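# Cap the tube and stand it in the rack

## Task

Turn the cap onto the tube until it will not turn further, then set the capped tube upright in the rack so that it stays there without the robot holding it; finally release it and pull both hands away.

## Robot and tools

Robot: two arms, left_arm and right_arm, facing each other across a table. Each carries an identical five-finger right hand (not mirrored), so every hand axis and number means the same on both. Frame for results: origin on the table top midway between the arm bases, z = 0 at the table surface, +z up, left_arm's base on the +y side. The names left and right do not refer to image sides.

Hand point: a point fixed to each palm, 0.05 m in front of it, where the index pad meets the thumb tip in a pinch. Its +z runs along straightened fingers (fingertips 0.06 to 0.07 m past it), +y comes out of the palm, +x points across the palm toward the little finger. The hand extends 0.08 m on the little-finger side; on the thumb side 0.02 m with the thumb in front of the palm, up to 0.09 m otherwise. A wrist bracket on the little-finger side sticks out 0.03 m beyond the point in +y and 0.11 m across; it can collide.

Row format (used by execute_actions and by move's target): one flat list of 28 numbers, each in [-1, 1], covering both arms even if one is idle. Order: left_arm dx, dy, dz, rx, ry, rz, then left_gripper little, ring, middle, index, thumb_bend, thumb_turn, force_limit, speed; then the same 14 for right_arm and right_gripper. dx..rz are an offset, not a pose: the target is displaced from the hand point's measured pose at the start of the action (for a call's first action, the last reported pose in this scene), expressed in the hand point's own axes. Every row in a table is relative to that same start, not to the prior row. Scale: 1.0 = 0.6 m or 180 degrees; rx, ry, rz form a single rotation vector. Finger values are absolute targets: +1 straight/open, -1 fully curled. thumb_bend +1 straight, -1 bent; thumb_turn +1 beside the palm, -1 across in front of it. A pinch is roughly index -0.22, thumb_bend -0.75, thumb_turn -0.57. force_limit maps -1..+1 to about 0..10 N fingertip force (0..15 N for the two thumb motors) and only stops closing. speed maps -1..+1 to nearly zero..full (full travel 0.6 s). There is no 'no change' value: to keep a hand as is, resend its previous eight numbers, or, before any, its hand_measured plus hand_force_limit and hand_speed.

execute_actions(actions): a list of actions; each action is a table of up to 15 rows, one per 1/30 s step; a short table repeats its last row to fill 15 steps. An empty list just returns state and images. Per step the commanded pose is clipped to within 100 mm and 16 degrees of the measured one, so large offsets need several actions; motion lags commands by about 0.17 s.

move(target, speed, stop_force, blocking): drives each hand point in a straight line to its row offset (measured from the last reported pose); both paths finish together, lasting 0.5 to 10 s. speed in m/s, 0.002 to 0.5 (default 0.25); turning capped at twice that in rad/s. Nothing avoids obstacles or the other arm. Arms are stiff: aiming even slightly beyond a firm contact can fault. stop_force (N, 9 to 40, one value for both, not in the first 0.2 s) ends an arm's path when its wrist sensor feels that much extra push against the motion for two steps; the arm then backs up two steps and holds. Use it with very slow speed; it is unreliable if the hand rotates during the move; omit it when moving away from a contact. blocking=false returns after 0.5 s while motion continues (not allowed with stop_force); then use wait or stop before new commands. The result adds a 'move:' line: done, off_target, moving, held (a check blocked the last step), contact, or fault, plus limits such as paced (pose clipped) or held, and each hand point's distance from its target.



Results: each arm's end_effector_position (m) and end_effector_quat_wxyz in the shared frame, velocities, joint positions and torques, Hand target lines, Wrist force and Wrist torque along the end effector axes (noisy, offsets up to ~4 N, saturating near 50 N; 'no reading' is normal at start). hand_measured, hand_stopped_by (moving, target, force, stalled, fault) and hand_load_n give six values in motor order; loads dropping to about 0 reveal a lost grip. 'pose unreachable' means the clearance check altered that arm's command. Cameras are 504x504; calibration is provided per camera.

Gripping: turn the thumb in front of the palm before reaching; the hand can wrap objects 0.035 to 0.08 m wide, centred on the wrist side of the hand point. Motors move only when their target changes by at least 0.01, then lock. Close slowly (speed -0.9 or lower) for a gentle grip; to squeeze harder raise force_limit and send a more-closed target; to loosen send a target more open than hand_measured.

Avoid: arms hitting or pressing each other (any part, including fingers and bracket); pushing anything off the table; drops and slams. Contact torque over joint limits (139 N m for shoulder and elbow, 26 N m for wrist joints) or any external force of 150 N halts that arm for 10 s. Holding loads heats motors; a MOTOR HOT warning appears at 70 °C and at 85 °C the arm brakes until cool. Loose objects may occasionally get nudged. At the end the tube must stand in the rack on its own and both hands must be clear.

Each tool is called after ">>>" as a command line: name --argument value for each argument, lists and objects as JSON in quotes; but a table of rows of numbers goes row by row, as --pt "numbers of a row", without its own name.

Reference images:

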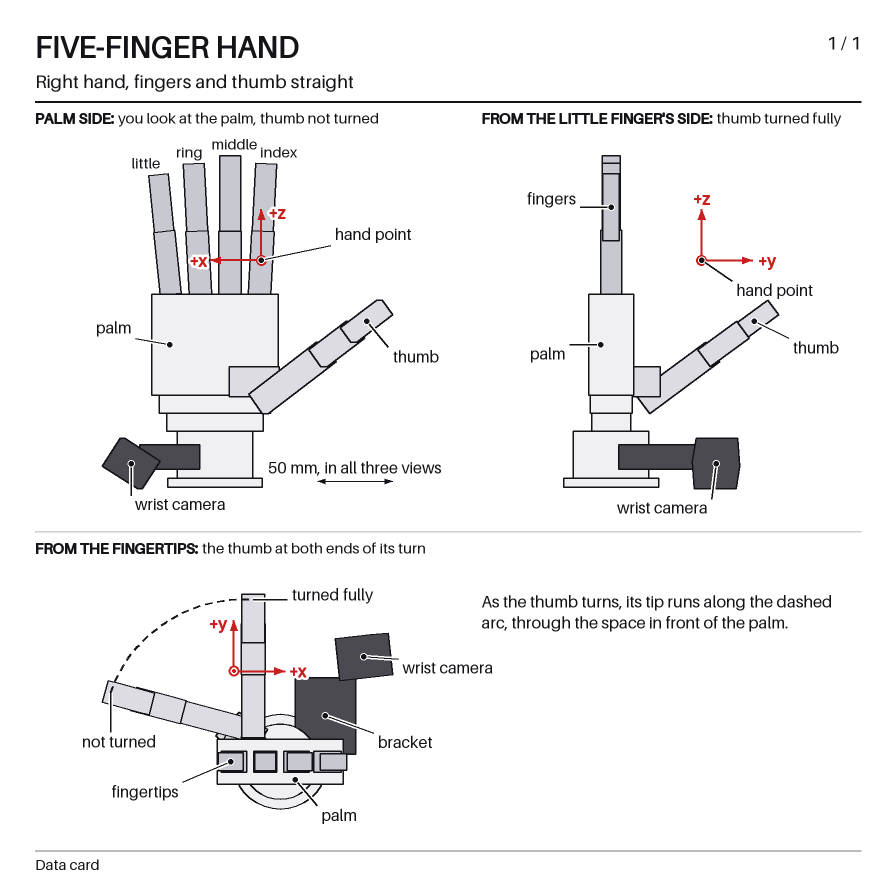

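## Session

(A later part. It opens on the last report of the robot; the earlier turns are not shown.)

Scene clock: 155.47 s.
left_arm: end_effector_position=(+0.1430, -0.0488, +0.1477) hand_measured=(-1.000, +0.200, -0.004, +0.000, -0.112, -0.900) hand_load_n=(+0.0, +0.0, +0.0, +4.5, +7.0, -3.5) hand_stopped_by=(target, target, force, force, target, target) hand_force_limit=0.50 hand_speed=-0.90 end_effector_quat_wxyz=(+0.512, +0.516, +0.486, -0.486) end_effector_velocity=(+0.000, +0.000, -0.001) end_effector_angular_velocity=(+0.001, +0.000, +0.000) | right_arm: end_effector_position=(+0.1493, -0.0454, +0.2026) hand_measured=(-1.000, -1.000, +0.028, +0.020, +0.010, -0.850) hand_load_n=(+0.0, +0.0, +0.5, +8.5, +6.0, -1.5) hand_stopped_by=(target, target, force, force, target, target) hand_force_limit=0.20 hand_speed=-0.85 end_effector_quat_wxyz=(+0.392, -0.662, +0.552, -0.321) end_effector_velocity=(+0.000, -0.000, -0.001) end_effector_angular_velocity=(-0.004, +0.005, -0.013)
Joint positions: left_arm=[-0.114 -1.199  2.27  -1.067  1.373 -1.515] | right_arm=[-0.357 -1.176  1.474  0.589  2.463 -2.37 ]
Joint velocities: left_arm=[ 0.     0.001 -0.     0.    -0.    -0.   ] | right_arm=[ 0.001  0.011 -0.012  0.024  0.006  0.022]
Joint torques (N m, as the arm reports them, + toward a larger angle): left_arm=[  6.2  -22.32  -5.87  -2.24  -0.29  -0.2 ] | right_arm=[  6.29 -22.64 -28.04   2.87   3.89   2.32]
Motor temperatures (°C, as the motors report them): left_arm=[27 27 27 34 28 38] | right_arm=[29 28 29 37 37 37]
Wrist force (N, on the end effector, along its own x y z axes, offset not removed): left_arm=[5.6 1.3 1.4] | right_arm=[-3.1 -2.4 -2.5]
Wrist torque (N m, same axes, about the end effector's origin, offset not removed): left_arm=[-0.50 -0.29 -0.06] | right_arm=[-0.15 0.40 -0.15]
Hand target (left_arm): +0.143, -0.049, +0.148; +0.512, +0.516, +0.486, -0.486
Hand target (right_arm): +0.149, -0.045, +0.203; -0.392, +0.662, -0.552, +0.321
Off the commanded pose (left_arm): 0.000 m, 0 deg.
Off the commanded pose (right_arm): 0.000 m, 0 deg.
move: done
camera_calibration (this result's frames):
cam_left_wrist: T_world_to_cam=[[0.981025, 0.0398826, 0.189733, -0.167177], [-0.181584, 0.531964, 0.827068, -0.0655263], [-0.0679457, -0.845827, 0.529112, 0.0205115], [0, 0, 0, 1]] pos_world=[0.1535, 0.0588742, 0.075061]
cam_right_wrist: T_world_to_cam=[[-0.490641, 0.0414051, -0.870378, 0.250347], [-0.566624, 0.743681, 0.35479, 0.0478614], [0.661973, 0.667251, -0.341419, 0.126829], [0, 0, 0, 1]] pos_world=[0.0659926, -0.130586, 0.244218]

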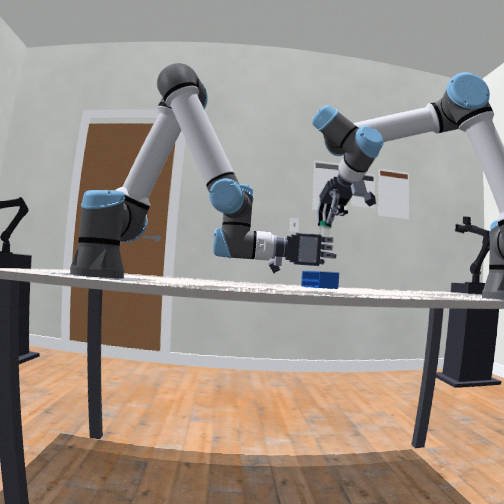

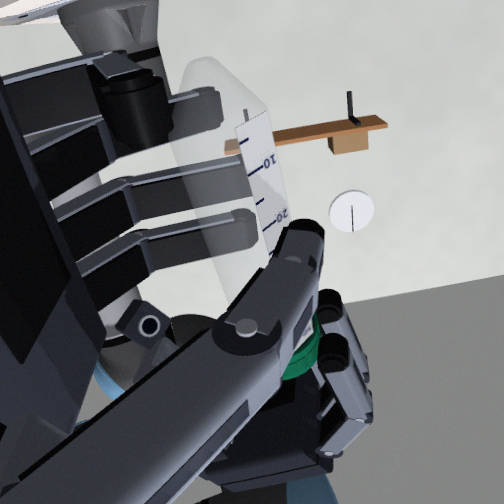

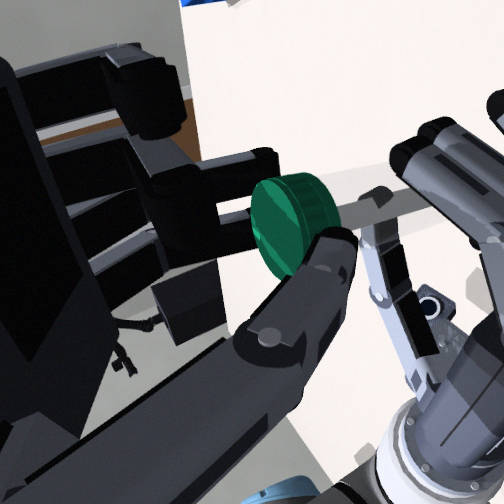

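>>> execute_actions --actions '[[[0,0,0,0,0,0,-1,0.2,-0.65,-0.65,-0.12,-0.9,0.5,-0.9,0,0,0,0,0,0,-1,-1,-0.75,-0.75,0,-0.85,0.4,-0.85]],[[0,0,0,0,0,0,-1,0.7,0.7,0.7,0.6,-0.9,0.5,-0.5,0,0,0,0,0,0,-1,-1,-0.75,-0.75,0,-0.85,0.4,-0.85]],[[0,0,0,0,0,0,-1,0.7,0.7,0.7,0.6,-0.9,0.5,-0.5,0,0,0,0,0,0,-1,-1,-0.8,-0.8,0,-0.85,0.4,-0.85]]]'

>>> move --target '[0,-0.1,-0.1,0,0,0,-1,0.7,0.7,0.7,0.6,-0.9,0.5,-0.5,0,0,0,0,0,0,-1,-1,-0.8,-0.8,0,-0.85,0.4,-0.85]' --speed 0.1

Scene clock: 157.33 s.
left_arm: end_effector_position=(+0.1430, -0.0488, +0.1477) hand_measured=(-1.000, +0.700, +0.700, +0.700, +0.352, -0.900) hand_load_n=(+0.0, +0.0, +0.0, +0.0, +0.0, +0.0) hand_stopped_by=(target, target, moving, moving, moving, target) hand_force_limit=0.50 hand_speed=-0.50 end_effector_quat_wxyz=(+0.512, +0.516, +0.486, -0.486) end_effector_velocity=(-0.000, -0.000, -0.001) end_effector_angular_velocity=(+0.002, -0.000, -0.000) | right_arm: end_effector_position=(+0.1493, -0.0454, +0.2026) hand_measured=(-1.000, -1.000, +0.000, +0.006, +0.012, -0.850) hand_load_n=(+0.0, +0.0, +6.0, +8.5, +13.5, +1.5) hand_stopped_by=(target, target, force, force, target, target) hand_force_limit=0.40 hand_speed=-0.85 end_effector_quat_wxyz=(+0.392, -0.662, +0.552, -0.321) end_effector_velocity=(-0.000, +0.000, -0.000) end_effector_angular_velocity=(+0.001, +0.000, +0.001)
Joint positions: left_arm=[-0.114 -1.199  2.27  -1.067  1.373 -1.515] | right_arm=[-0.357 -1.176  1.474  0.589  2.463 -2.37 ]
Joint velocities: left_arm=[-0.     0.002 -0.    -0.     0.     0.   ] | right_arm=[ 0.     0.    -0.    -0.001 -0.001 -0.   ]
Joint torques (N m, as the arm reports them, + toward a larger angle): left_arm=[  6.64 -22.85  -4.97  -3.26  -0.11  -0.36] | right_arm=[ -5.23 -38.08 -11.45   0.33  -0.06  -1.21]
Motor temperatures (°C, as the motors report them): left_arm=[27 27 27 34 28 38] | right_arm=[29 28 29 37 37 37]
Wrist force (N, on the end effector, along its own x y z axes, offset not removed): left_arm=[1.4 -0.8 1.1] | right_arm=[1.1 3.3 0.5]
Wrist torque (N m, same axes, about the end effector's origin, offset not removed): left_arm=[-0.41 -0.43 0.04] | right_arm=[0.30 0.07 0.35]
Hand target (left_arm): +0.143, -0.049, +0.148; +0.512, +0.516, +0.486, -0.486
Hand target (right_arm): +0.149, -0.045, +0.203; -0.392, +0.662, -0.552, +0.321
Off the commanded pose (left_arm): 0.000 m, 0 deg.
Off the commanded pose (right_arm): 0.000 m, 0 deg.
camera_calibration (this result's frames):
cam_left_wrist: T_world_to_cam=[[0.981025, 0.0398827, 0.189733, -0.167178], [-0.181584, 0.531964, 0.827068, -0.0655263], [-0.0679456, -0.845827, 0.529112, 0.0205114], [0, 0, 0, 1]] pos_world=[0.1535, 0.0588742, 0.0750611]
cam_right_wrist: T_world_to_cam=[[-0.490668, 0.041363, -0.870364, 0.250319], [-0.566613, 0.743698, 0.354771, 0.0478734], [0.661963, 0.667234, -0.341472, 0.126833], [0, 0, 0, 1]] pos_world=[0.0659905, -0.130584, 0.244194]

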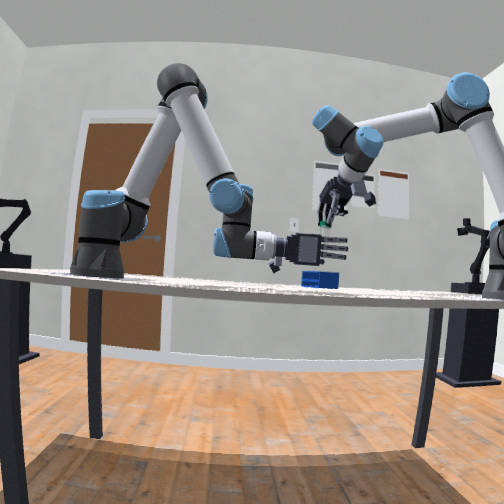

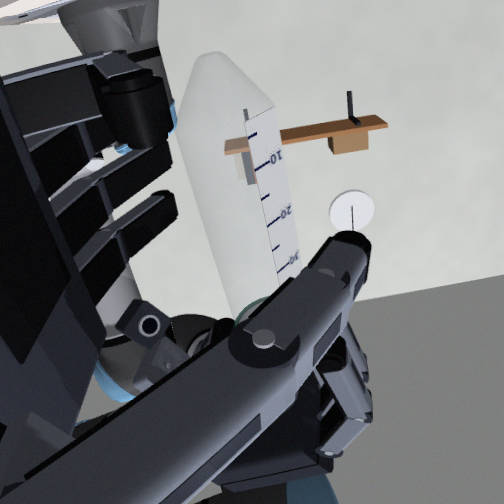

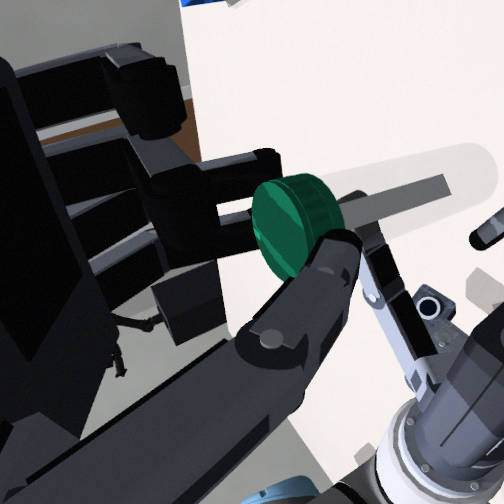

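Scene clock: 158.70 s.
left_arm: end_effector_position=(+0.0832, +0.0112, +0.1444) hand_measured=(-1.000, +0.700, +0.700, +0.700, +0.600, -0.900) hand_load_n=(+0.0, +0.0, +0.0, +0.0, +0.0, +0.0) hand_stopped_by=(target, target, target, target, target, target) hand_force_limit=0.50 hand_speed=-0.50 end_effector_quat_wxyz=(+0.512, +0.516, +0.486, -0.486) end_effector_velocity=(-0.002, +0.001, +0.001) end_effector_angular_velocity=(-0.001, +0.000, +0.002) | right_arm: end_effector_position=(+0.1493, -0.0454, +0.2026) hand_measured=(-1.000, -1.000, +0.000, +0.006, +0.012, -0.850) hand_load_n=(+0.0, +0.0, +6.0, +8.5, +13.5, +1.5) hand_stopped_by=(target, target, force, force, target, target) hand_force_limit=0.40 hand_speed=-0.85 end_effector_quat_wxyz=(+0.392, -0.662, +0.552, -0.321) end_effector_velocity=(-0.000, -0.000, +0.000) end_effector_angular_velocity=(-0.000, -0.000, +0.000)
Joint positions: left_arm=[-0.363 -1.294  2.459 -1.16   1.125 -1.517] | right_arm=[-0.357 -1.176  1.474  0.589  2.463 -2.37 ]
Joint velocities: left_arm=[-0.008 -0.003  0.003 -0.001 -0.01   0.   ] | right_arm=[ 0.    -0.     0.    -0.     0.    -0.001]
Joint torques (N m, as the arm reports them, + toward a larger angle): left_arm=[ -9.7  -32.21   0.36  -3.66  -1.73  -2.55] | right_arm=[ -5.12 -39.13 -12.54   0.26   0.11  -1.37]
Motor temperatures (°C, as the motors report them): left_arm=[27 27 27 34 28 38] | right_arm=[29 28 29 37 37 37]
Wrist force (N, on the end effector, along its own x y z axes, offset not removed): left_arm=[-0.2 -1.8 2.3] | right_arm=[4.4 0.5 -6.3]
Wrist torque (N m, same axes, about the end effector's origin, offset not removed): left_arm=[-0.66 -0.18 -0.15] | right_arm=[0.71 -0.37 0.54]
Hand target (left_arm): +0.083, +0.011, +0.144; +0.512, +0.516, +0.486, -0.486
Hand target (right_arm): +0.149, -0.045, +0.203; -0.392, +0.662, -0.552, +0.321
Off the commanded pose (left_arm): 0.000 m, 0 deg.
Off the commanded pose (right_arm): 0.000 m, 0 deg.
move: done
camera_calibration (this result's frames):
cam_left_wrist: T_world_to_cam=[[0.981231, 0.0396658, 0.188711, -0.110152], [-0.180631, 0.531672, 0.827464, -0.105683], [-0.0675103, -0.846021, 0.528858, 0.0690113], [0, 0, 0, 1]] pos_world=[0.0936537, 0.118943, 0.0717384]
cam_right_wrist: T_world_to_cam=[[-0.490668, 0.041363, -0.870364, 0.250319], [-0.566613, 0.743699, 0.354771, 0.0478734], [0.661963, 0.667234, -0.341472, 0.126833], [0, 0, 0, 1]] pos_world=[0.0659905, -0.130584, 0.244194]

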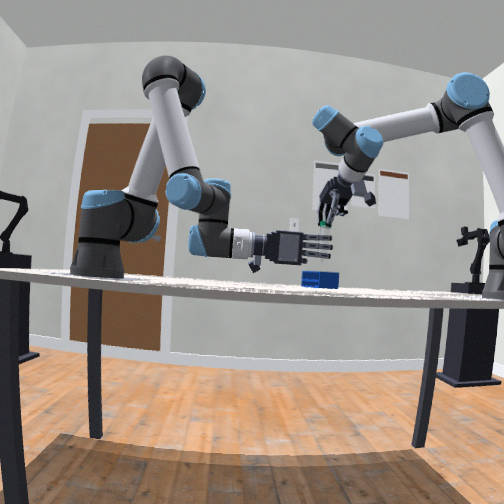

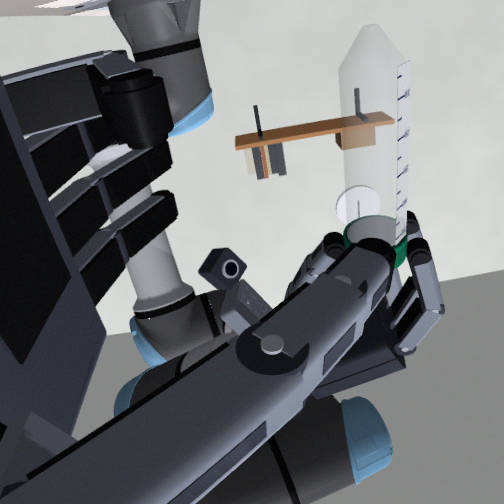

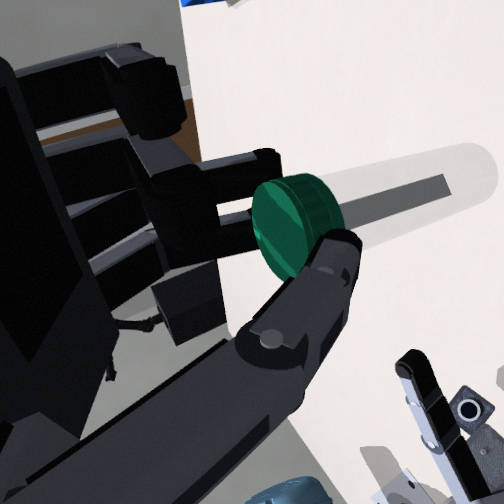

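>>> move --target '[-0.15,0.1,-0.2,0,0,0,-1,0.7,0.7,0.7,0.6,-0.9,0.5,-0.5,0.253,-0.26,0.422,0,-0.169,-0.0945,-1,-1,-0.8,-0.8,0,-0.85,0.4,-0.85]' --speed 0.2

Scene clock: 161.53 s.
left_arm: end_effector_position=(+0.1382, +0.1305, +0.2387) hand_measured=(-1.000, +0.700, +0.700, +0.700, +0.600, -0.900) hand_load_n=(+0.0, +0.0, +0.0, +0.0, +0.0, +0.0) hand_stopped_by=(target, target, target, target, target, target) hand_force_limit=0.50 hand_speed=-0.50 end_effector_quat_wxyz=(+0.512, +0.516, +0.486, -0.486) end_effector_velocity=(-0.000, +0.001, +0.001) end_effector_angular_velocity=(+0.003, +0.000, -0.000) | right_arm: end_effector_position=(+0.4694, -0.1400, +0.2145) hand_measured=(-1.000, -1.000, +0.000, +0.006, +0.012, -0.850) hand_load_n=(+0.0, +0.0, +6.0, +8.5, +13.5, +1.5) hand_stopped_by=(target, target, force, force, target, target) hand_force_limit=0.40 hand_speed=-0.85 end_effector_quat_wxyz=(+0.472, -0.796, +0.327, -0.191) end_effector_velocity=(+0.002, -0.000, -0.000) end_effector_angular_velocity=(-0.003, +0.002, +0.008)
Joint positions: left_arm=[-0.379 -1.972  2.658 -0.681  1.108 -1.517] | right_arm=[-1.276 -1.237  1.472  0.308  1.201 -3.351]
Joint velocities: left_arm=[-0.006 -0.01   0.     0.013 -0.005 -0.002] | right_arm=[-0.004  0.008 -0.011  0.009 -0.009 -0.008]
Joint torques (N m, as the arm reports them, + toward a larger angle): left_arm=[ -9.35 -11.68  -7.92   0.42  -1.68  -2.76] | right_arm=[ -9.59 -23.86 -31.48   1.95  -2.91  -2.26]
Motor temperatures (°C, as the motors report them): left_arm=[27 27 27 34 28 38] | right_arm=[29 28 29 37 37 37]
Wrist force (N, on the end effector, along its own x y z axes, offset not removed): left_arm=[1.5 -0.1 0.2] | right_arm=[2.9 0.5 -2.4]
Wrist torque (N m, same axes, about the end effector's origin, offset not removed): left_arm=[-0.25 -0.51 0.00] | right_arm=[0.28 -0.22 0.14]
Hand target (left_arm): +0.138, +0.131, +0.239; +0.512, +0.516, +0.486, -0.486
Hand target (right_arm): +0.470, -0.140, +0.214; -0.472, +0.796, -0.327, +0.191
Off the commanded pose (left_arm): 0.001 m, 0 deg.
Off the commanded pose (right_arm): 0.000 m, 0 deg.
move: done
camera_calibration (this result's frames):
cam_left_wrist: T_world_to_cam=[[0.981232, 0.0396318, 0.188717, -0.186609], [-0.180606, 0.531823, 0.827373, -0.237157], [-0.0675735, -0.845928, 0.528999, 0.123693], [0, 0, 0, 1]] pos_world=[0.148633, 0.238156, 0.166]
cam_right_wrist: T_world_to_cam=[[-0.420603, -0.24516, -0.873493, 0.349345], [-0.892135, 0.286751, 0.349098, 0.385476], [0.164891, 0.926105, -0.339324, 0.251195], [0, 0, 0, 1]] pos_world=[0.449413, -0.257523, 0.255818]

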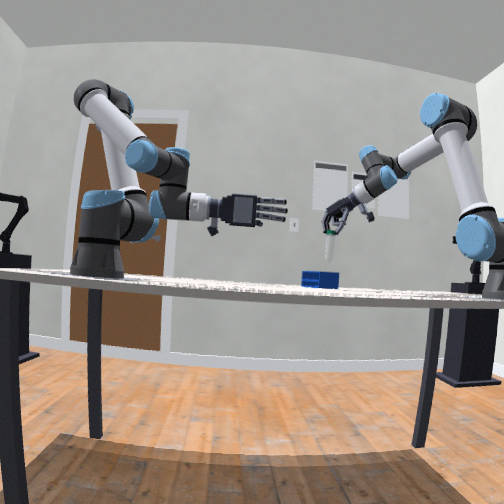

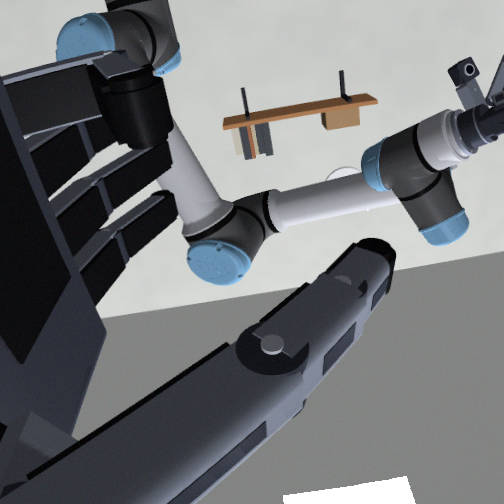

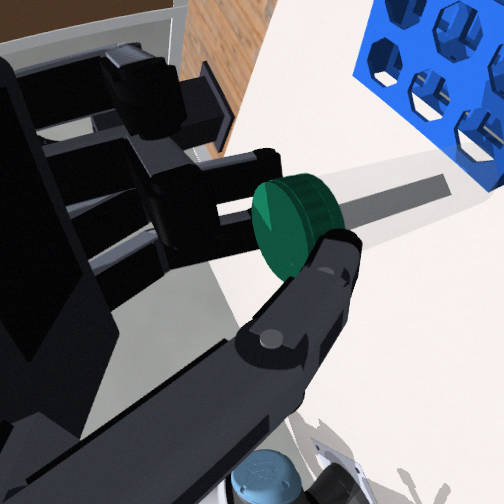

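>>> zoom_image --camera "cam_low" --region '[285,220,365,300]'

>>> zoom_image --camera "cam_right_wrist" --region '[336,0,504,210]'

Region (285, 220, 365, 300) of cam_low's 504x504 image, scaled by 6.300, with more detail than that image has.

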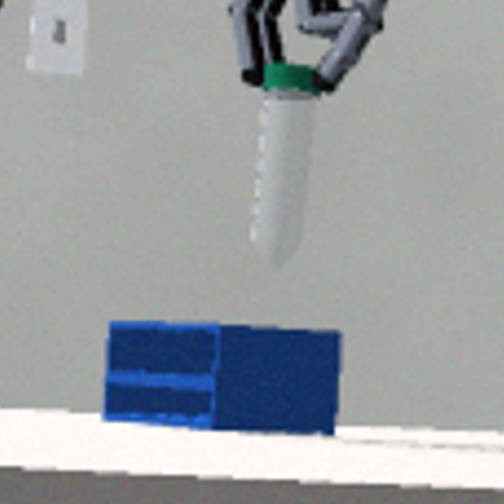

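Region (336, 0, 504, 210) of cam_right_wrist's 504x504 image, scaled by 2.400, with more detail than that image has; it fills the left 403 columns of this view, and the rest is white.

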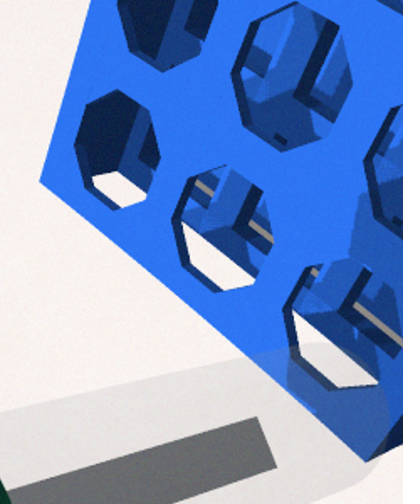

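>>> move --target '[0,0,0,0,0,0,-1,0.7,0.7,0.7,0.6,-0.9,0.5,-0.5,0.0233,-0.0173,0.116,0,0,0,-1,-1,-0.8,-0.8,0,-0.85,0.4,-0.85]' --speed 0.1

>>> zoom_image --camera "cam_right_wrist" --region '[336,60,504,270]'

Scene clock: 163.30 s.
left_arm: end_effector_position=(+0.1382, +0.1305, +0.2387) hand_measured=(-1.000, +0.700, +0.700, +0.700, +0.600, -0.900) hand_load_n=(+0.0, +0.0, +0.0, +0.0, +0.0, +0.0) hand_stopped_by=(target, target, target, target, target, target) hand_force_limit=0.50 hand_speed=-0.50 end_effector_quat_wxyz=(+0.512, +0.516, +0.486, -0.486) end_effector_velocity=(+0.000, +0.000, +0.000) end_effector_angular_velocity=(+0.000, -0.002, +0.000) | right_arm: end_effector_position=(+0.5254, -0.1028, +0.1899) hand_measured=(-1.000, -1.000, +0.000, +0.006, +0.012, -0.850) hand_load_n=(+0.0, +0.0, +6.0, +8.5, +13.5, +1.5) hand_stopped_by=(target, target, force, force, target, target) hand_force_limit=0.40 hand_speed=-0.85 end_effector_quat_wxyz=(+0.472, -0.796, +0.327, -0.191) end_effector_velocity=(+0.002, +0.002, -0.002) end_effector_angular_velocity=(+0.000, +0.003, +0.001)
Joint positions: left_arm=[-0.379 -1.972  2.658 -0.681  1.108 -1.517] | right_arm=[-1.249 -1.063  1.282  0.319  1.224 -3.337]
Joint velocities: left_arm=[ 0.001 -0.     0.     0.     0.     0.002] | right_arm=[ 0.002  0.009 -0.009  0.002 -0.     0.001]
Joint torques (N m, as the arm reports them, + toward a larger angle): left_arm=[11.26 10.43 -9.38 -3.49  1.65  2.68] | right_arm=[  8.04 -30.76 -32.31   1.87   2.53   2.16]
Motor temperatures (°C, as the motors report them): left_arm=[27 27 27 34 28 38] | right_arm=[29 28 29 37 37 37]
Wrist force (N, on the end effector, along its own x y z axes, offset not removed): left_arm=[1.2 -1.1 1.7] | right_arm=[-0.5 -0.7 0.6]
Wrist torque (N m, same axes, about the end effector's origin, offset not removed): left_arm=[-0.50 -0.43 0.01] | right_arm=[0.05 0.41 -0.06]
Hand target (left_arm): +0.138, +0.130, +0.239; +0.512, +0.516, +0.486, -0.486
Hand target (right_arm): +0.526, -0.103, +0.190; -0.472, +0.796, -0.327, +0.191
Off the commanded pose (left_arm): 0.000 m, 0 deg.
Off the commanded pose (right_arm): 0.000 m, 0 deg.
move: done
camera_calibration (this result's frames):
cam_left_wrist: T_world_to_cam=[[0.981246, 0.0396288, 0.188644, -0.186594], [-0.180543, 0.531822, 0.827387, -0.237166], [-0.067537, -0.845928, 0.529003, 0.123689], [0, 0, 0, 1]] pos_world=[0.148629, 0.238157, 0.165996]
cam_right_wrist: T_world_to_cam=[[-0.420551, -0.245068, -0.873543, 0.360551], [-0.892153, 0.286728, 0.349071, 0.433279], [0.164923, 0.926136, -0.339222, 0.199187], [0, 0, 0, 1]] pos_world=[0.505331, -0.220348, 0.231281]

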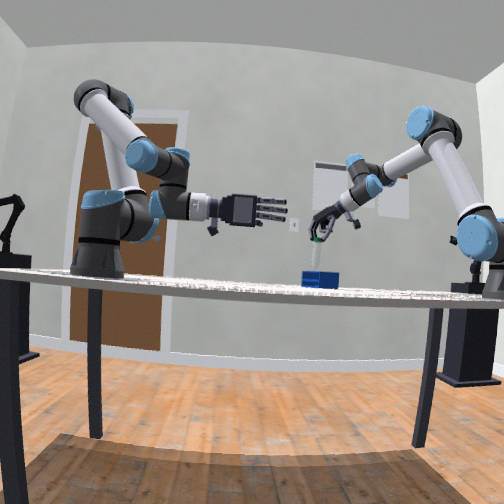

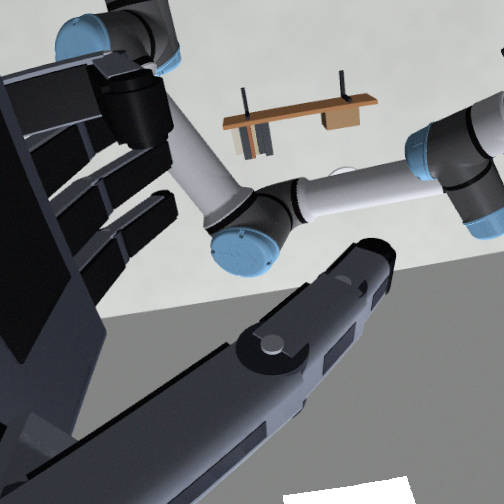

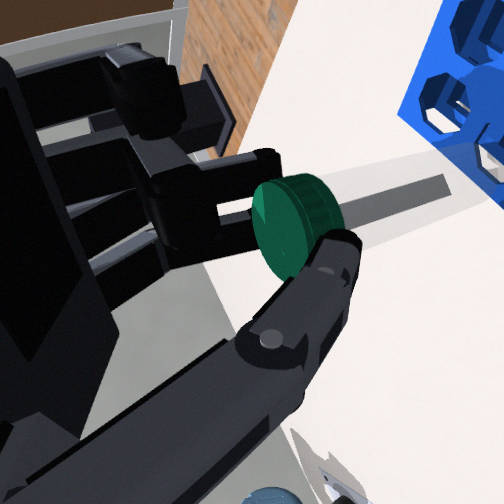

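Region (336, 60, 504, 270) of cam_right_wrist's 504x504 image, scaled by 2.400, with more detail than that image has; it fills the left 403 columns of this view, and the rest is white.

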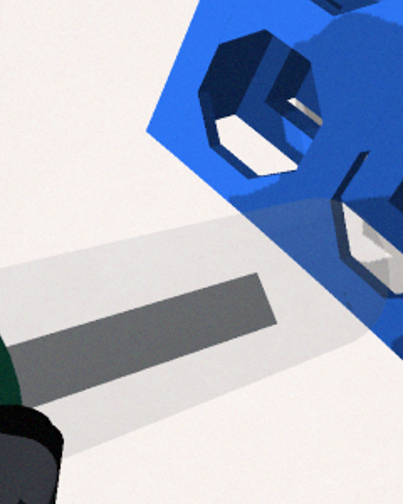

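>>> move --target '[0,0,0,0,0,0,-1,0.7,0.7,0.7,0.6,-0.9,0.5,-0.5,0.0055,0.0248,0.017,0,0,0,-1,-1,-0.8,-0.8,0,-0.85,0.4,-0.85]' --speed 0.03

>>> zoom_image --camera "cam_right_wrist" --region '[384,100,504,240]'

Scene clock: 164.53 s.
left_arm: end_effector_position=(+0.1382, +0.1305, +0.2387) hand_measured=(-1.000, +0.700, +0.700, +0.700, +0.600, -0.900) hand_load_n=(+0.0, +0.0, +0.0, +0.0, +0.0, +0.0) hand_stopped_by=(target, target, target, target, target, target) hand_force_limit=0.50 hand_speed=-0.50 end_effector_quat_wxyz=(+0.512, +0.516, +0.486, -0.486) end_effector_velocity=(-0.000, -0.000, -0.000) end_effector_angular_velocity=(+0.001, -0.000, -0.000) | right_arm: end_effector_position=(+0.5288, -0.1038, +0.1722) hand_measured=(-1.000, -1.000, +0.000, +0.006, +0.012, -0.850) hand_load_n=(+0.0, +0.0, +6.0, +8.5, +13.5, +1.5) hand_stopped_by=(target, target, force, force, target, target) hand_force_limit=0.40 hand_speed=-0.85 end_effector_quat_wxyz=(+0.472, -0.796, +0.327, -0.191) end_effector_velocity=(+0.001, -0.000, -0.001) end_effector_angular_velocity=(-0.001, -0.003, -0.000)
Joint positions: left_arm=[-0.379 -1.972  2.658 -0.681  1.108 -1.517] | right_arm=[-1.253 -1.047  1.304  0.281  1.22  -3.339]
Joint velocities: left_arm=[-0.     0.001 -0.     0.    -0.    -0.   ] | right_arm=[-0.     0.001  0.002 -0.005  0.001 -0.002]
Joint torques (N m, as the arm reports them, + toward a larger angle): left_arm=[10.05  8.88 -8.96 -3.27  1.56  0.58] | right_arm=[ -9.22 -31.7   -8.61  -1.64  -2.86  -2.3 ]
Motor temperatures (°C, as the motors report them): left_arm=[27 27 27 34 28 38] | right_arm=[29 28 29 37 37 37]
Wrist force (N, on the end effector, along its own x y z axes, offset not removed): left_arm=[1.2 0.3 1.1] | right_arm=[1.7 -1.7 -6.1]
Wrist torque (N m, same axes, about the end effector's origin, offset not removed): left_arm=[-0.30 -0.43 -0.03] | right_arm=[0.33 0.23 0.12]
Hand target (left_arm): +0.138, +0.130, +0.239; +0.512, +0.516, +0.486, -0.486
Hand target (right_arm): +0.529, -0.104, +0.172; -0.472, +0.796, -0.327, +0.191
Off the commanded pose (left_arm): 0.000 m, 0 deg.
Off the commanded pose (right_arm): 0.000 m, 0 deg.
move: done
camera_calibration (this result's frames):
cam_left_wrist: T_world_to_cam=[[0.981232, 0.0396315, 0.188715, -0.186609], [-0.180604, 0.531823, 0.827374, -0.237157], [-0.0675727, -0.845928, 0.528999, 0.123693], [0, 0, 0, 1]] pos_world=[0.148633, 0.238156, 0.166]
cam_right_wrist: T_world_to_cam=[[-0.420558, -0.245087, -0.873535, 0.346227], [-0.892151, 0.286731, 0.349073, 0.442871], [0.164916, 0.92613, -0.339242, 0.193498], [0, 0, 0, 1]] pos_world=[0.508805, -0.221334, 0.213489]

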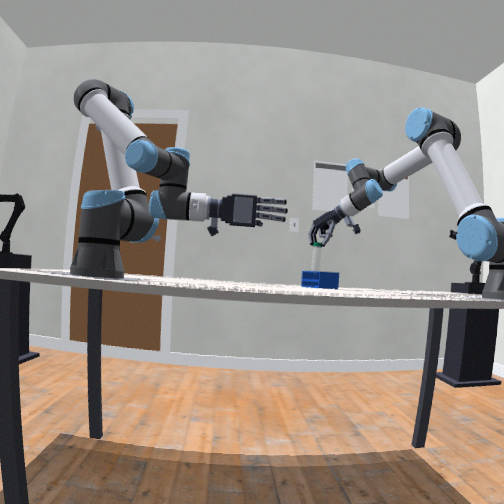

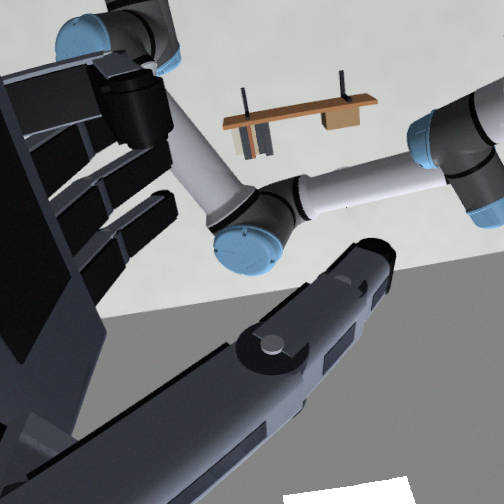

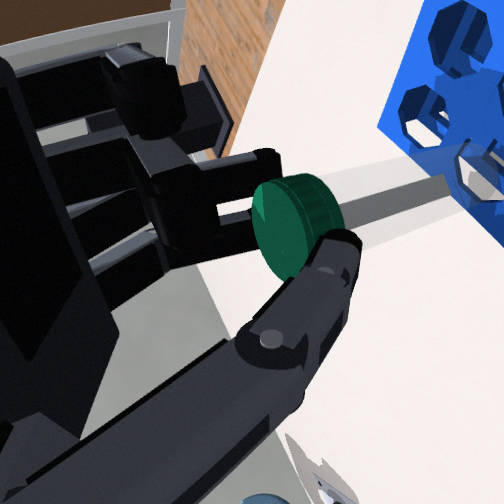

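Region (384, 100, 504, 240) of cam_right_wrist's 504x504 image, scaled by 3.600, with more detail than that image has; it fills the left 432 columns of this view, and the rest is white.

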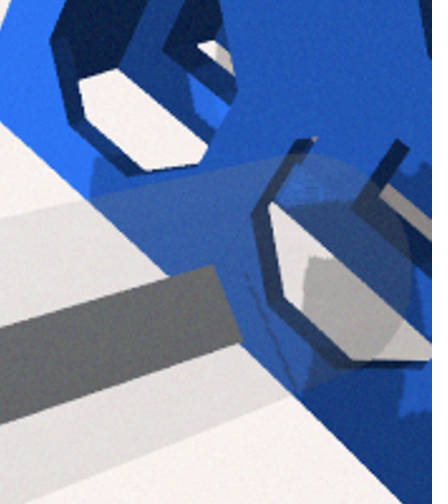

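Aligned; descend 42 mm.

>>> move --target '[0,0,0,0,0,0,-1,0.7,0.7,0.7,0.6,-0.9,0.5,-0.5,0.0004,0.0613,0.0337,0,0,0,-1,-1,-0.8,-0.8,0,-0.85,0.4,-0.85]' --speed 0.015 --stop_force 10

>>> zoom_image --camera "cam_low" --region '[285,220,365,300]'

Scene clock: 167.67 s.
left_arm: end_effector_position=(+0.1382, +0.1305, +0.2387) hand_measured=(-1.000, +0.700, +0.700, +0.700, +0.600, -0.900) hand_load_n=(+0.0, +0.0, +0.0, +0.0, +0.0, +0.0) hand_stopped_by=(target, target, target, target, target, target) hand_force_limit=0.50 hand_speed=-0.50 end_effector_quat_wxyz=(+0.512, +0.516, +0.486, -0.486) end_effector_velocity=(+0.000, -0.000, -0.000) end_effector_angular_velocity=(+0.000, -0.001, +0.000) | right_arm: end_effector_position=(+0.5287, -0.1039, +0.1336) hand_measured=(-1.000, -1.000, +0.000, +0.006, +0.012, -0.850) hand_load_n=(+0.0, +0.0, +6.5, +10.0, +11.0, +2.0) hand_stopped_by=(target, target, force, force, target, target) hand_force_limit=0.40 hand_speed=-0.85 end_effector_quat_wxyz=(+0.472, -0.796, +0.327, -0.191) end_effector_velocity=(-0.000, -0.000, +0.003) end_effector_angular_velocity=(-0.002, +0.004, +0.000)
Joint positions: left_arm=[-0.379 -1.972  2.658 -0.681  1.108 -1.517] | right_arm=[-1.253 -1.02   1.364  0.195  1.22  -3.339]
Joint velocities: left_arm=[ 0.     0.001 -0.    -0.     0.     0.   ] | right_arm=[-0.    -0.001 -0.009  0.014 -0.    -0.001]
Joint torques (N m, as the arm reports them, + toward a larger angle): left_arm=[10.5   8.93 -8.99 -2.84  1.58 -0.23] | right_arm=[ -4.93 -44.06 -27.16   2.37  -0.3   -2.21]
Motor temperatures (°C, as the motors report them): left_arm=[27 27 27 34 28 38] | right_arm=[29 28 29 37 37 37]
Wrist force (N, on the end effector, along its own x y z axes, offset not removed): left_arm=[0.4 -1.4 1.9] | right_arm=[-4.0 -7.0 -5.7]
Wrist torque (N m, same axes, about the end effector's origin, offset not removed): left_arm=[-0.63 -0.25 -0.05] | right_arm=[0.06 0.69 -0.08]
Hand target (left_arm): +0.138, +0.130, +0.239; +0.512, +0.516, +0.486, -0.486
Hand target (right_arm): +0.529, -0.104, +0.135; -0.472, +0.796, -0.327, +0.191
Off the commanded pose (left_arm): 0.000 m, 0 deg.
Off the commanded pose (right_arm): 0.003 m, 0 deg.
move: contact (right_arm)
camera_calibration (this result's frames):
cam_left_wrist: T_world_to_cam=[[0.981232, 0.0396314, 0.188715, -0.186609], [-0.180604, 0.531823, 0.827373, -0.237157], [-0.0675729, -0.845928, 0.528999, 0.123693], [0, 0, 0, 1]] pos_world=[0.148633, 0.238156, 0.166]
cam_right_wrist: T_world_to_cam=[[-0.4209, -0.245246, -0.873325, 0.312579], [-0.892022, 0.286749, 0.349387, 0.45615], [0.16474, 0.926083, -0.339458, 0.180598], [0, 0, 0, 1]] pos_world=[0.508709, -0.221391, 0.174915]

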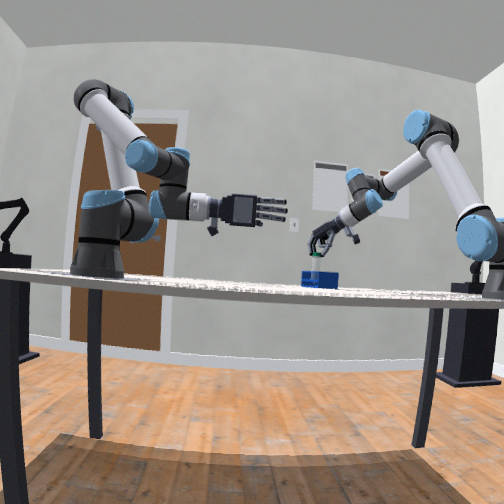

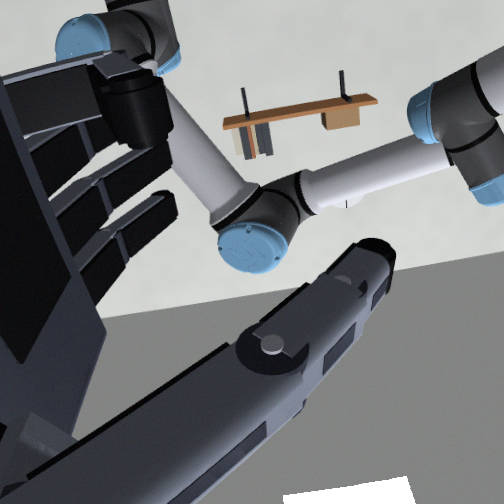

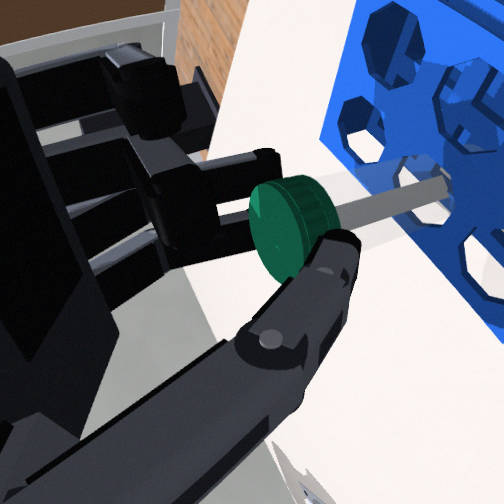

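Region (285, 220, 365, 300) of cam_low's 504x504 image, scaled by 6.300, with more detail than that image has.

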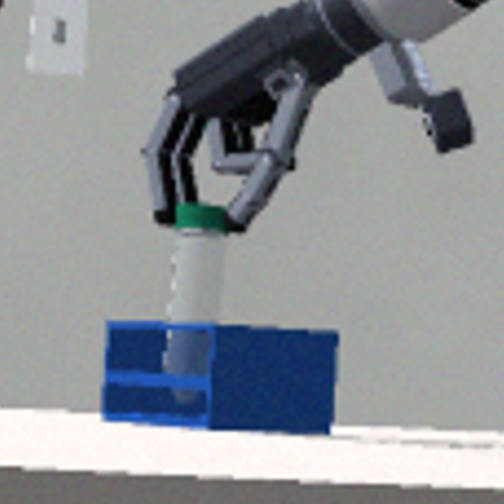

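Caught slightly on the middle shelf; release lets it settle.

>>> execute_actions --actions '[[[0,0,0,0,0,0,-1,0.7,0.7,0.7,0.6,-0.9,0.5,-0.5,0,0,0,0,0,0,-1,-1,0.2,0.2,0.25,-0.85,0.2,-0.8]],[[0,0,0,0,0,0,-1,0.7,0.7,0.7,0.6,-0.9,0.5,-0.5,0,0,0,0,0,0,-1,-1,0.2,0.2,0.25,-0.85,0.2,-0.5]]]'

>>> move --target '[0,0,0,0,0,0,-1,0.7,0.7,0.7,0.6,-0.9,0.5,-0.5,0,-0.2,-0.12,0,0,0,-1,-1,0.2,0.2,0.25,-0.85,0.2,-0.5]' --speed 0.2

>>> zoom_image --camera "cam_low" --region '[285,220,365,300]'

Scene clock: 168.90 s.
left_arm: end_effector_position=(+0.1382, +0.1305, +0.2387) hand_measured=(-1.000, +0.700, +0.700, +0.700, +0.600, -0.900) hand_load_n=(+0.0, +0.0, +0.0, +0.0, +0.0, +0.0) hand_stopped_by=(target, target, target, target, target, target) hand_force_limit=0.50 hand_speed=-0.50 end_effector_quat_wxyz=(+0.512, +0.516, +0.486, -0.486) end_effector_velocity=(+0.000, +0.000, +0.000) end_effector_angular_velocity=(-0.000, +0.001, +0.000) | right_arm: end_effector_position=(+0.5287, -0.1039, +0.1336) hand_measured=(-1.000, -1.000, +0.200, +0.200, +0.250, -0.850) hand_load_n=(+0.0, +0.0, +0.0, +0.0, +0.0, +0.0) hand_stopped_by=(target, target, target, target, target, target) hand_force_limit=0.20 hand_speed=-0.50 end_effector_quat_wxyz=(+0.472, -0.796, +0.327, -0.191) end_effector_velocity=(-0.000, +0.000, -0.000) end_effector_angular_velocity=(-0.000, -0.000, +0.001)
Joint positions: left_arm=[-0.379 -1.972  2.658 -0.681  1.108 -1.517] | right_arm=[-1.253 -1.02   1.364  0.195  1.22  -3.339]
Joint velocities: left_arm=[ 0.    -0.001  0.    -0.     0.    -0.   ] | right_arm=[-0.     0.     0.    -0.    -0.001 -0.001]
Joint torques (N m, as the arm reports them, + toward a larger angle): left_arm=[10.88  8.54 -9.35 -2.96  1.57 -0.18] | right_arm=[ -4.73 -34.11  -9.79  -1.48   0.97  -2.18]
Motor temperatures (°C, as the motors report them): left_arm=[27 27 27 34 28 38] | right_arm=[29 28 29 37 37 37]
Wrist force (N, on the end effector, along its own x y z axes, offset not removed): left_arm=[0.8 -1.6 1.5] | right_arm=[2.4 -1.9 3.6]
Wrist torque (N m, same axes, about the end effector's origin, offset not removed): left_arm=[-0.59 -0.35 -0.01] | right_arm=[-0.41 -0.33 0.33]
Hand target (left_arm): +0.138, +0.130, +0.239; +0.512, +0.516, +0.486, -0.486
Hand target (right_arm): +0.529, -0.104, +0.134; -0.472, +0.796, -0.327, +0.191
Off the commanded pose (left_arm): 0.000 m, 0 deg.
Off the commanded pose (right_arm): 0.000 m, 0 deg.
camera_calibration (this result's frames):
cam_left_wrist: T_world_to_cam=[[0.981232, 0.0396315, 0.188715, -0.186609], [-0.180604, 0.531823, 0.827373, -0.237157], [-0.0675729, -0.845928, 0.528999, 0.123693], [0, 0, 0, 1]] pos_world=[0.148633, 0.238156, 0.166]
cam_right_wrist: T_world_to_cam=[[-0.420865, -0.245231, -0.873347, 0.312596], [-0.892037, 0.286744, 0.349355, 0.456153], [0.164754, 0.926088, -0.339435, 0.180598], [0, 0, 0, 1]] pos_world=[0.508711, -0.22139, 0.174947]

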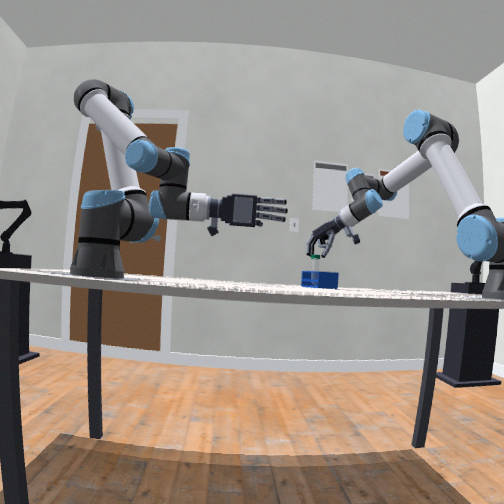

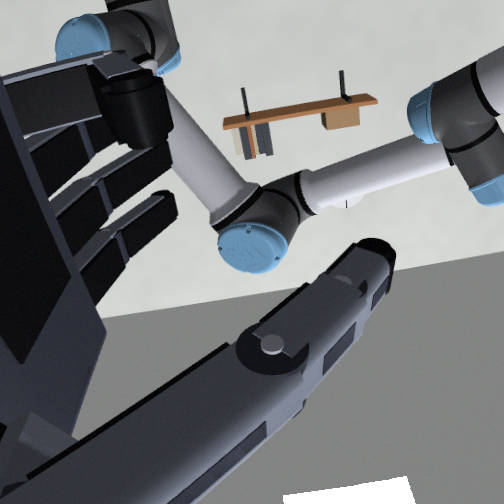

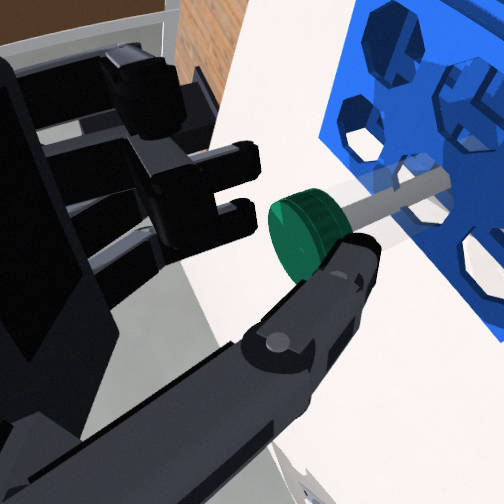

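Scene clock: 170.17 s.
left_arm: end_effector_position=(+0.1382, +0.1305, +0.2387) hand_measured=(-1.000, +0.700, +0.700, +0.700, +0.600, -0.900) hand_load_n=(+0.0, +0.0, +0.0, +0.0, +0.0, +0.0) hand_stopped_by=(target, target, target, target, target, target) hand_force_limit=0.50 hand_speed=-0.50 end_effector_quat_wxyz=(+0.512, +0.516, +0.486, -0.486) end_effector_velocity=(-0.000, +0.000, +0.001) end_effector_angular_velocity=(-0.002, +0.001, -0.000) | right_arm: end_effector_position=(+0.5257, -0.1081, +0.2732) hand_measured=(-1.000, -1.000, +0.200, +0.200, +0.250, -0.850) hand_load_n=(+0.0, +0.0, +0.0, +0.0, +0.0, +0.0) hand_stopped_by=(target, target, target, target, target, target) hand_force_limit=0.20 hand_speed=-0.50 end_effector_quat_wxyz=(+0.472, -0.796, +0.327, -0.191) end_effector_velocity=(+0.000, +0.000, +0.002) end_effector_angular_velocity=(-0.001, +0.002, +0.000)
Joint positions: left_arm=[-0.379 -1.972  2.658 -0.681  1.108 -1.517] | right_arm=[-1.259 -1.095  1.117  0.518  1.216 -3.342]
Joint velocities: left_arm=[-0.001 -0.002  0.    -0.    -0.     0.   ] | right_arm=[ 0.     0.002 -0.01   0.011 -0.    -0.001]
Joint torques (N m, as the arm reports them, + toward a larger angle): left_arm=[10.24  9.27 -9.33 -2.88  1.44 -0.15] | right_arm=[-10.17 -31.18 -32.91   1.87  -2.97  -2.59]
Motor temperatures (°C, as the motors report them): left_arm=[27 27 27 34 28 38] | right_arm=[29 28 29 37 37 37]
Wrist force (N, on the end effector, along its own x y z axes, offset not removed): left_arm=[1.0 -0.6 1.9] | right_arm=[2.2 1.4 -0.3]
Wrist torque (N m, same axes, about the end effector's origin, offset not removed): left_arm=[-0.41 -0.35 -0.05] | right_arm=[0.47 -0.14 0.22]
Hand target (left_arm): +0.138, +0.130, +0.239; +0.512, +0.516, +0.486, -0.486
Hand target (right_arm): +0.526, -0.108, +0.273; -0.472, +0.796, -0.327, +0.191
Off the commanded pose (left_arm): 0.000 m, 0 deg.
Off the commanded pose (right_arm): 0.000 m, 0 deg.
move: done
camera_calibration (this result's frames):
cam_left_wrist: T_world_to_cam=[[0.981232, 0.0396316, 0.188715, -0.186609], [-0.180604, 0.531823, 0.827373, -0.237157], [-0.0675727, -0.845928, 0.528999, 0.123693], [0, 0, 0, 1]] pos_world=[0.148633, 0.238157, 0.166]
cam_right_wrist: T_world_to_cam=[[-0.420662, -0.245047, -0.873496, 0.432206], [-0.892108, 0.286727, 0.349187, 0.405952], [0.164887, 0.926142, -0.339223, 0.232272], [0, 0, 0, 1]] pos_world=[0.505666, -0.225603, 0.314569]

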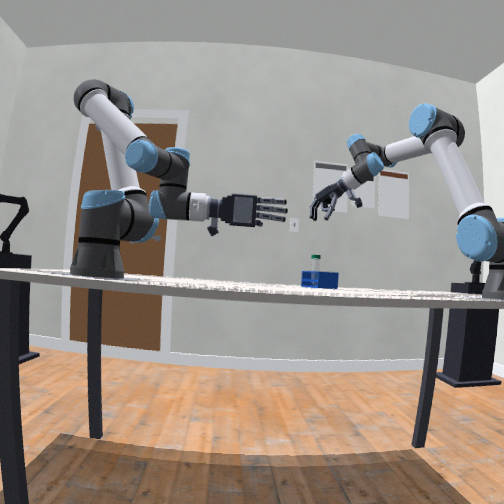

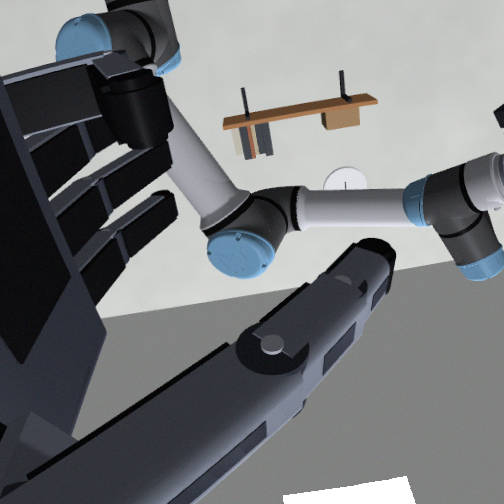

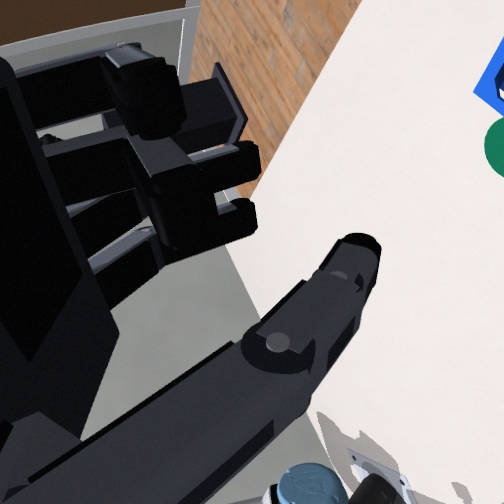

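Region (285, 220, 365, 300) of cam_low's 504x504 image, scaled by 6.300, with more detail than that image has.

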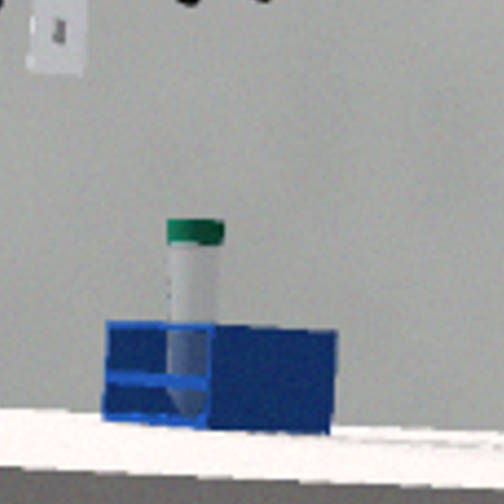

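>>> finished_scene --scene 1

The scene is finished: the task was done.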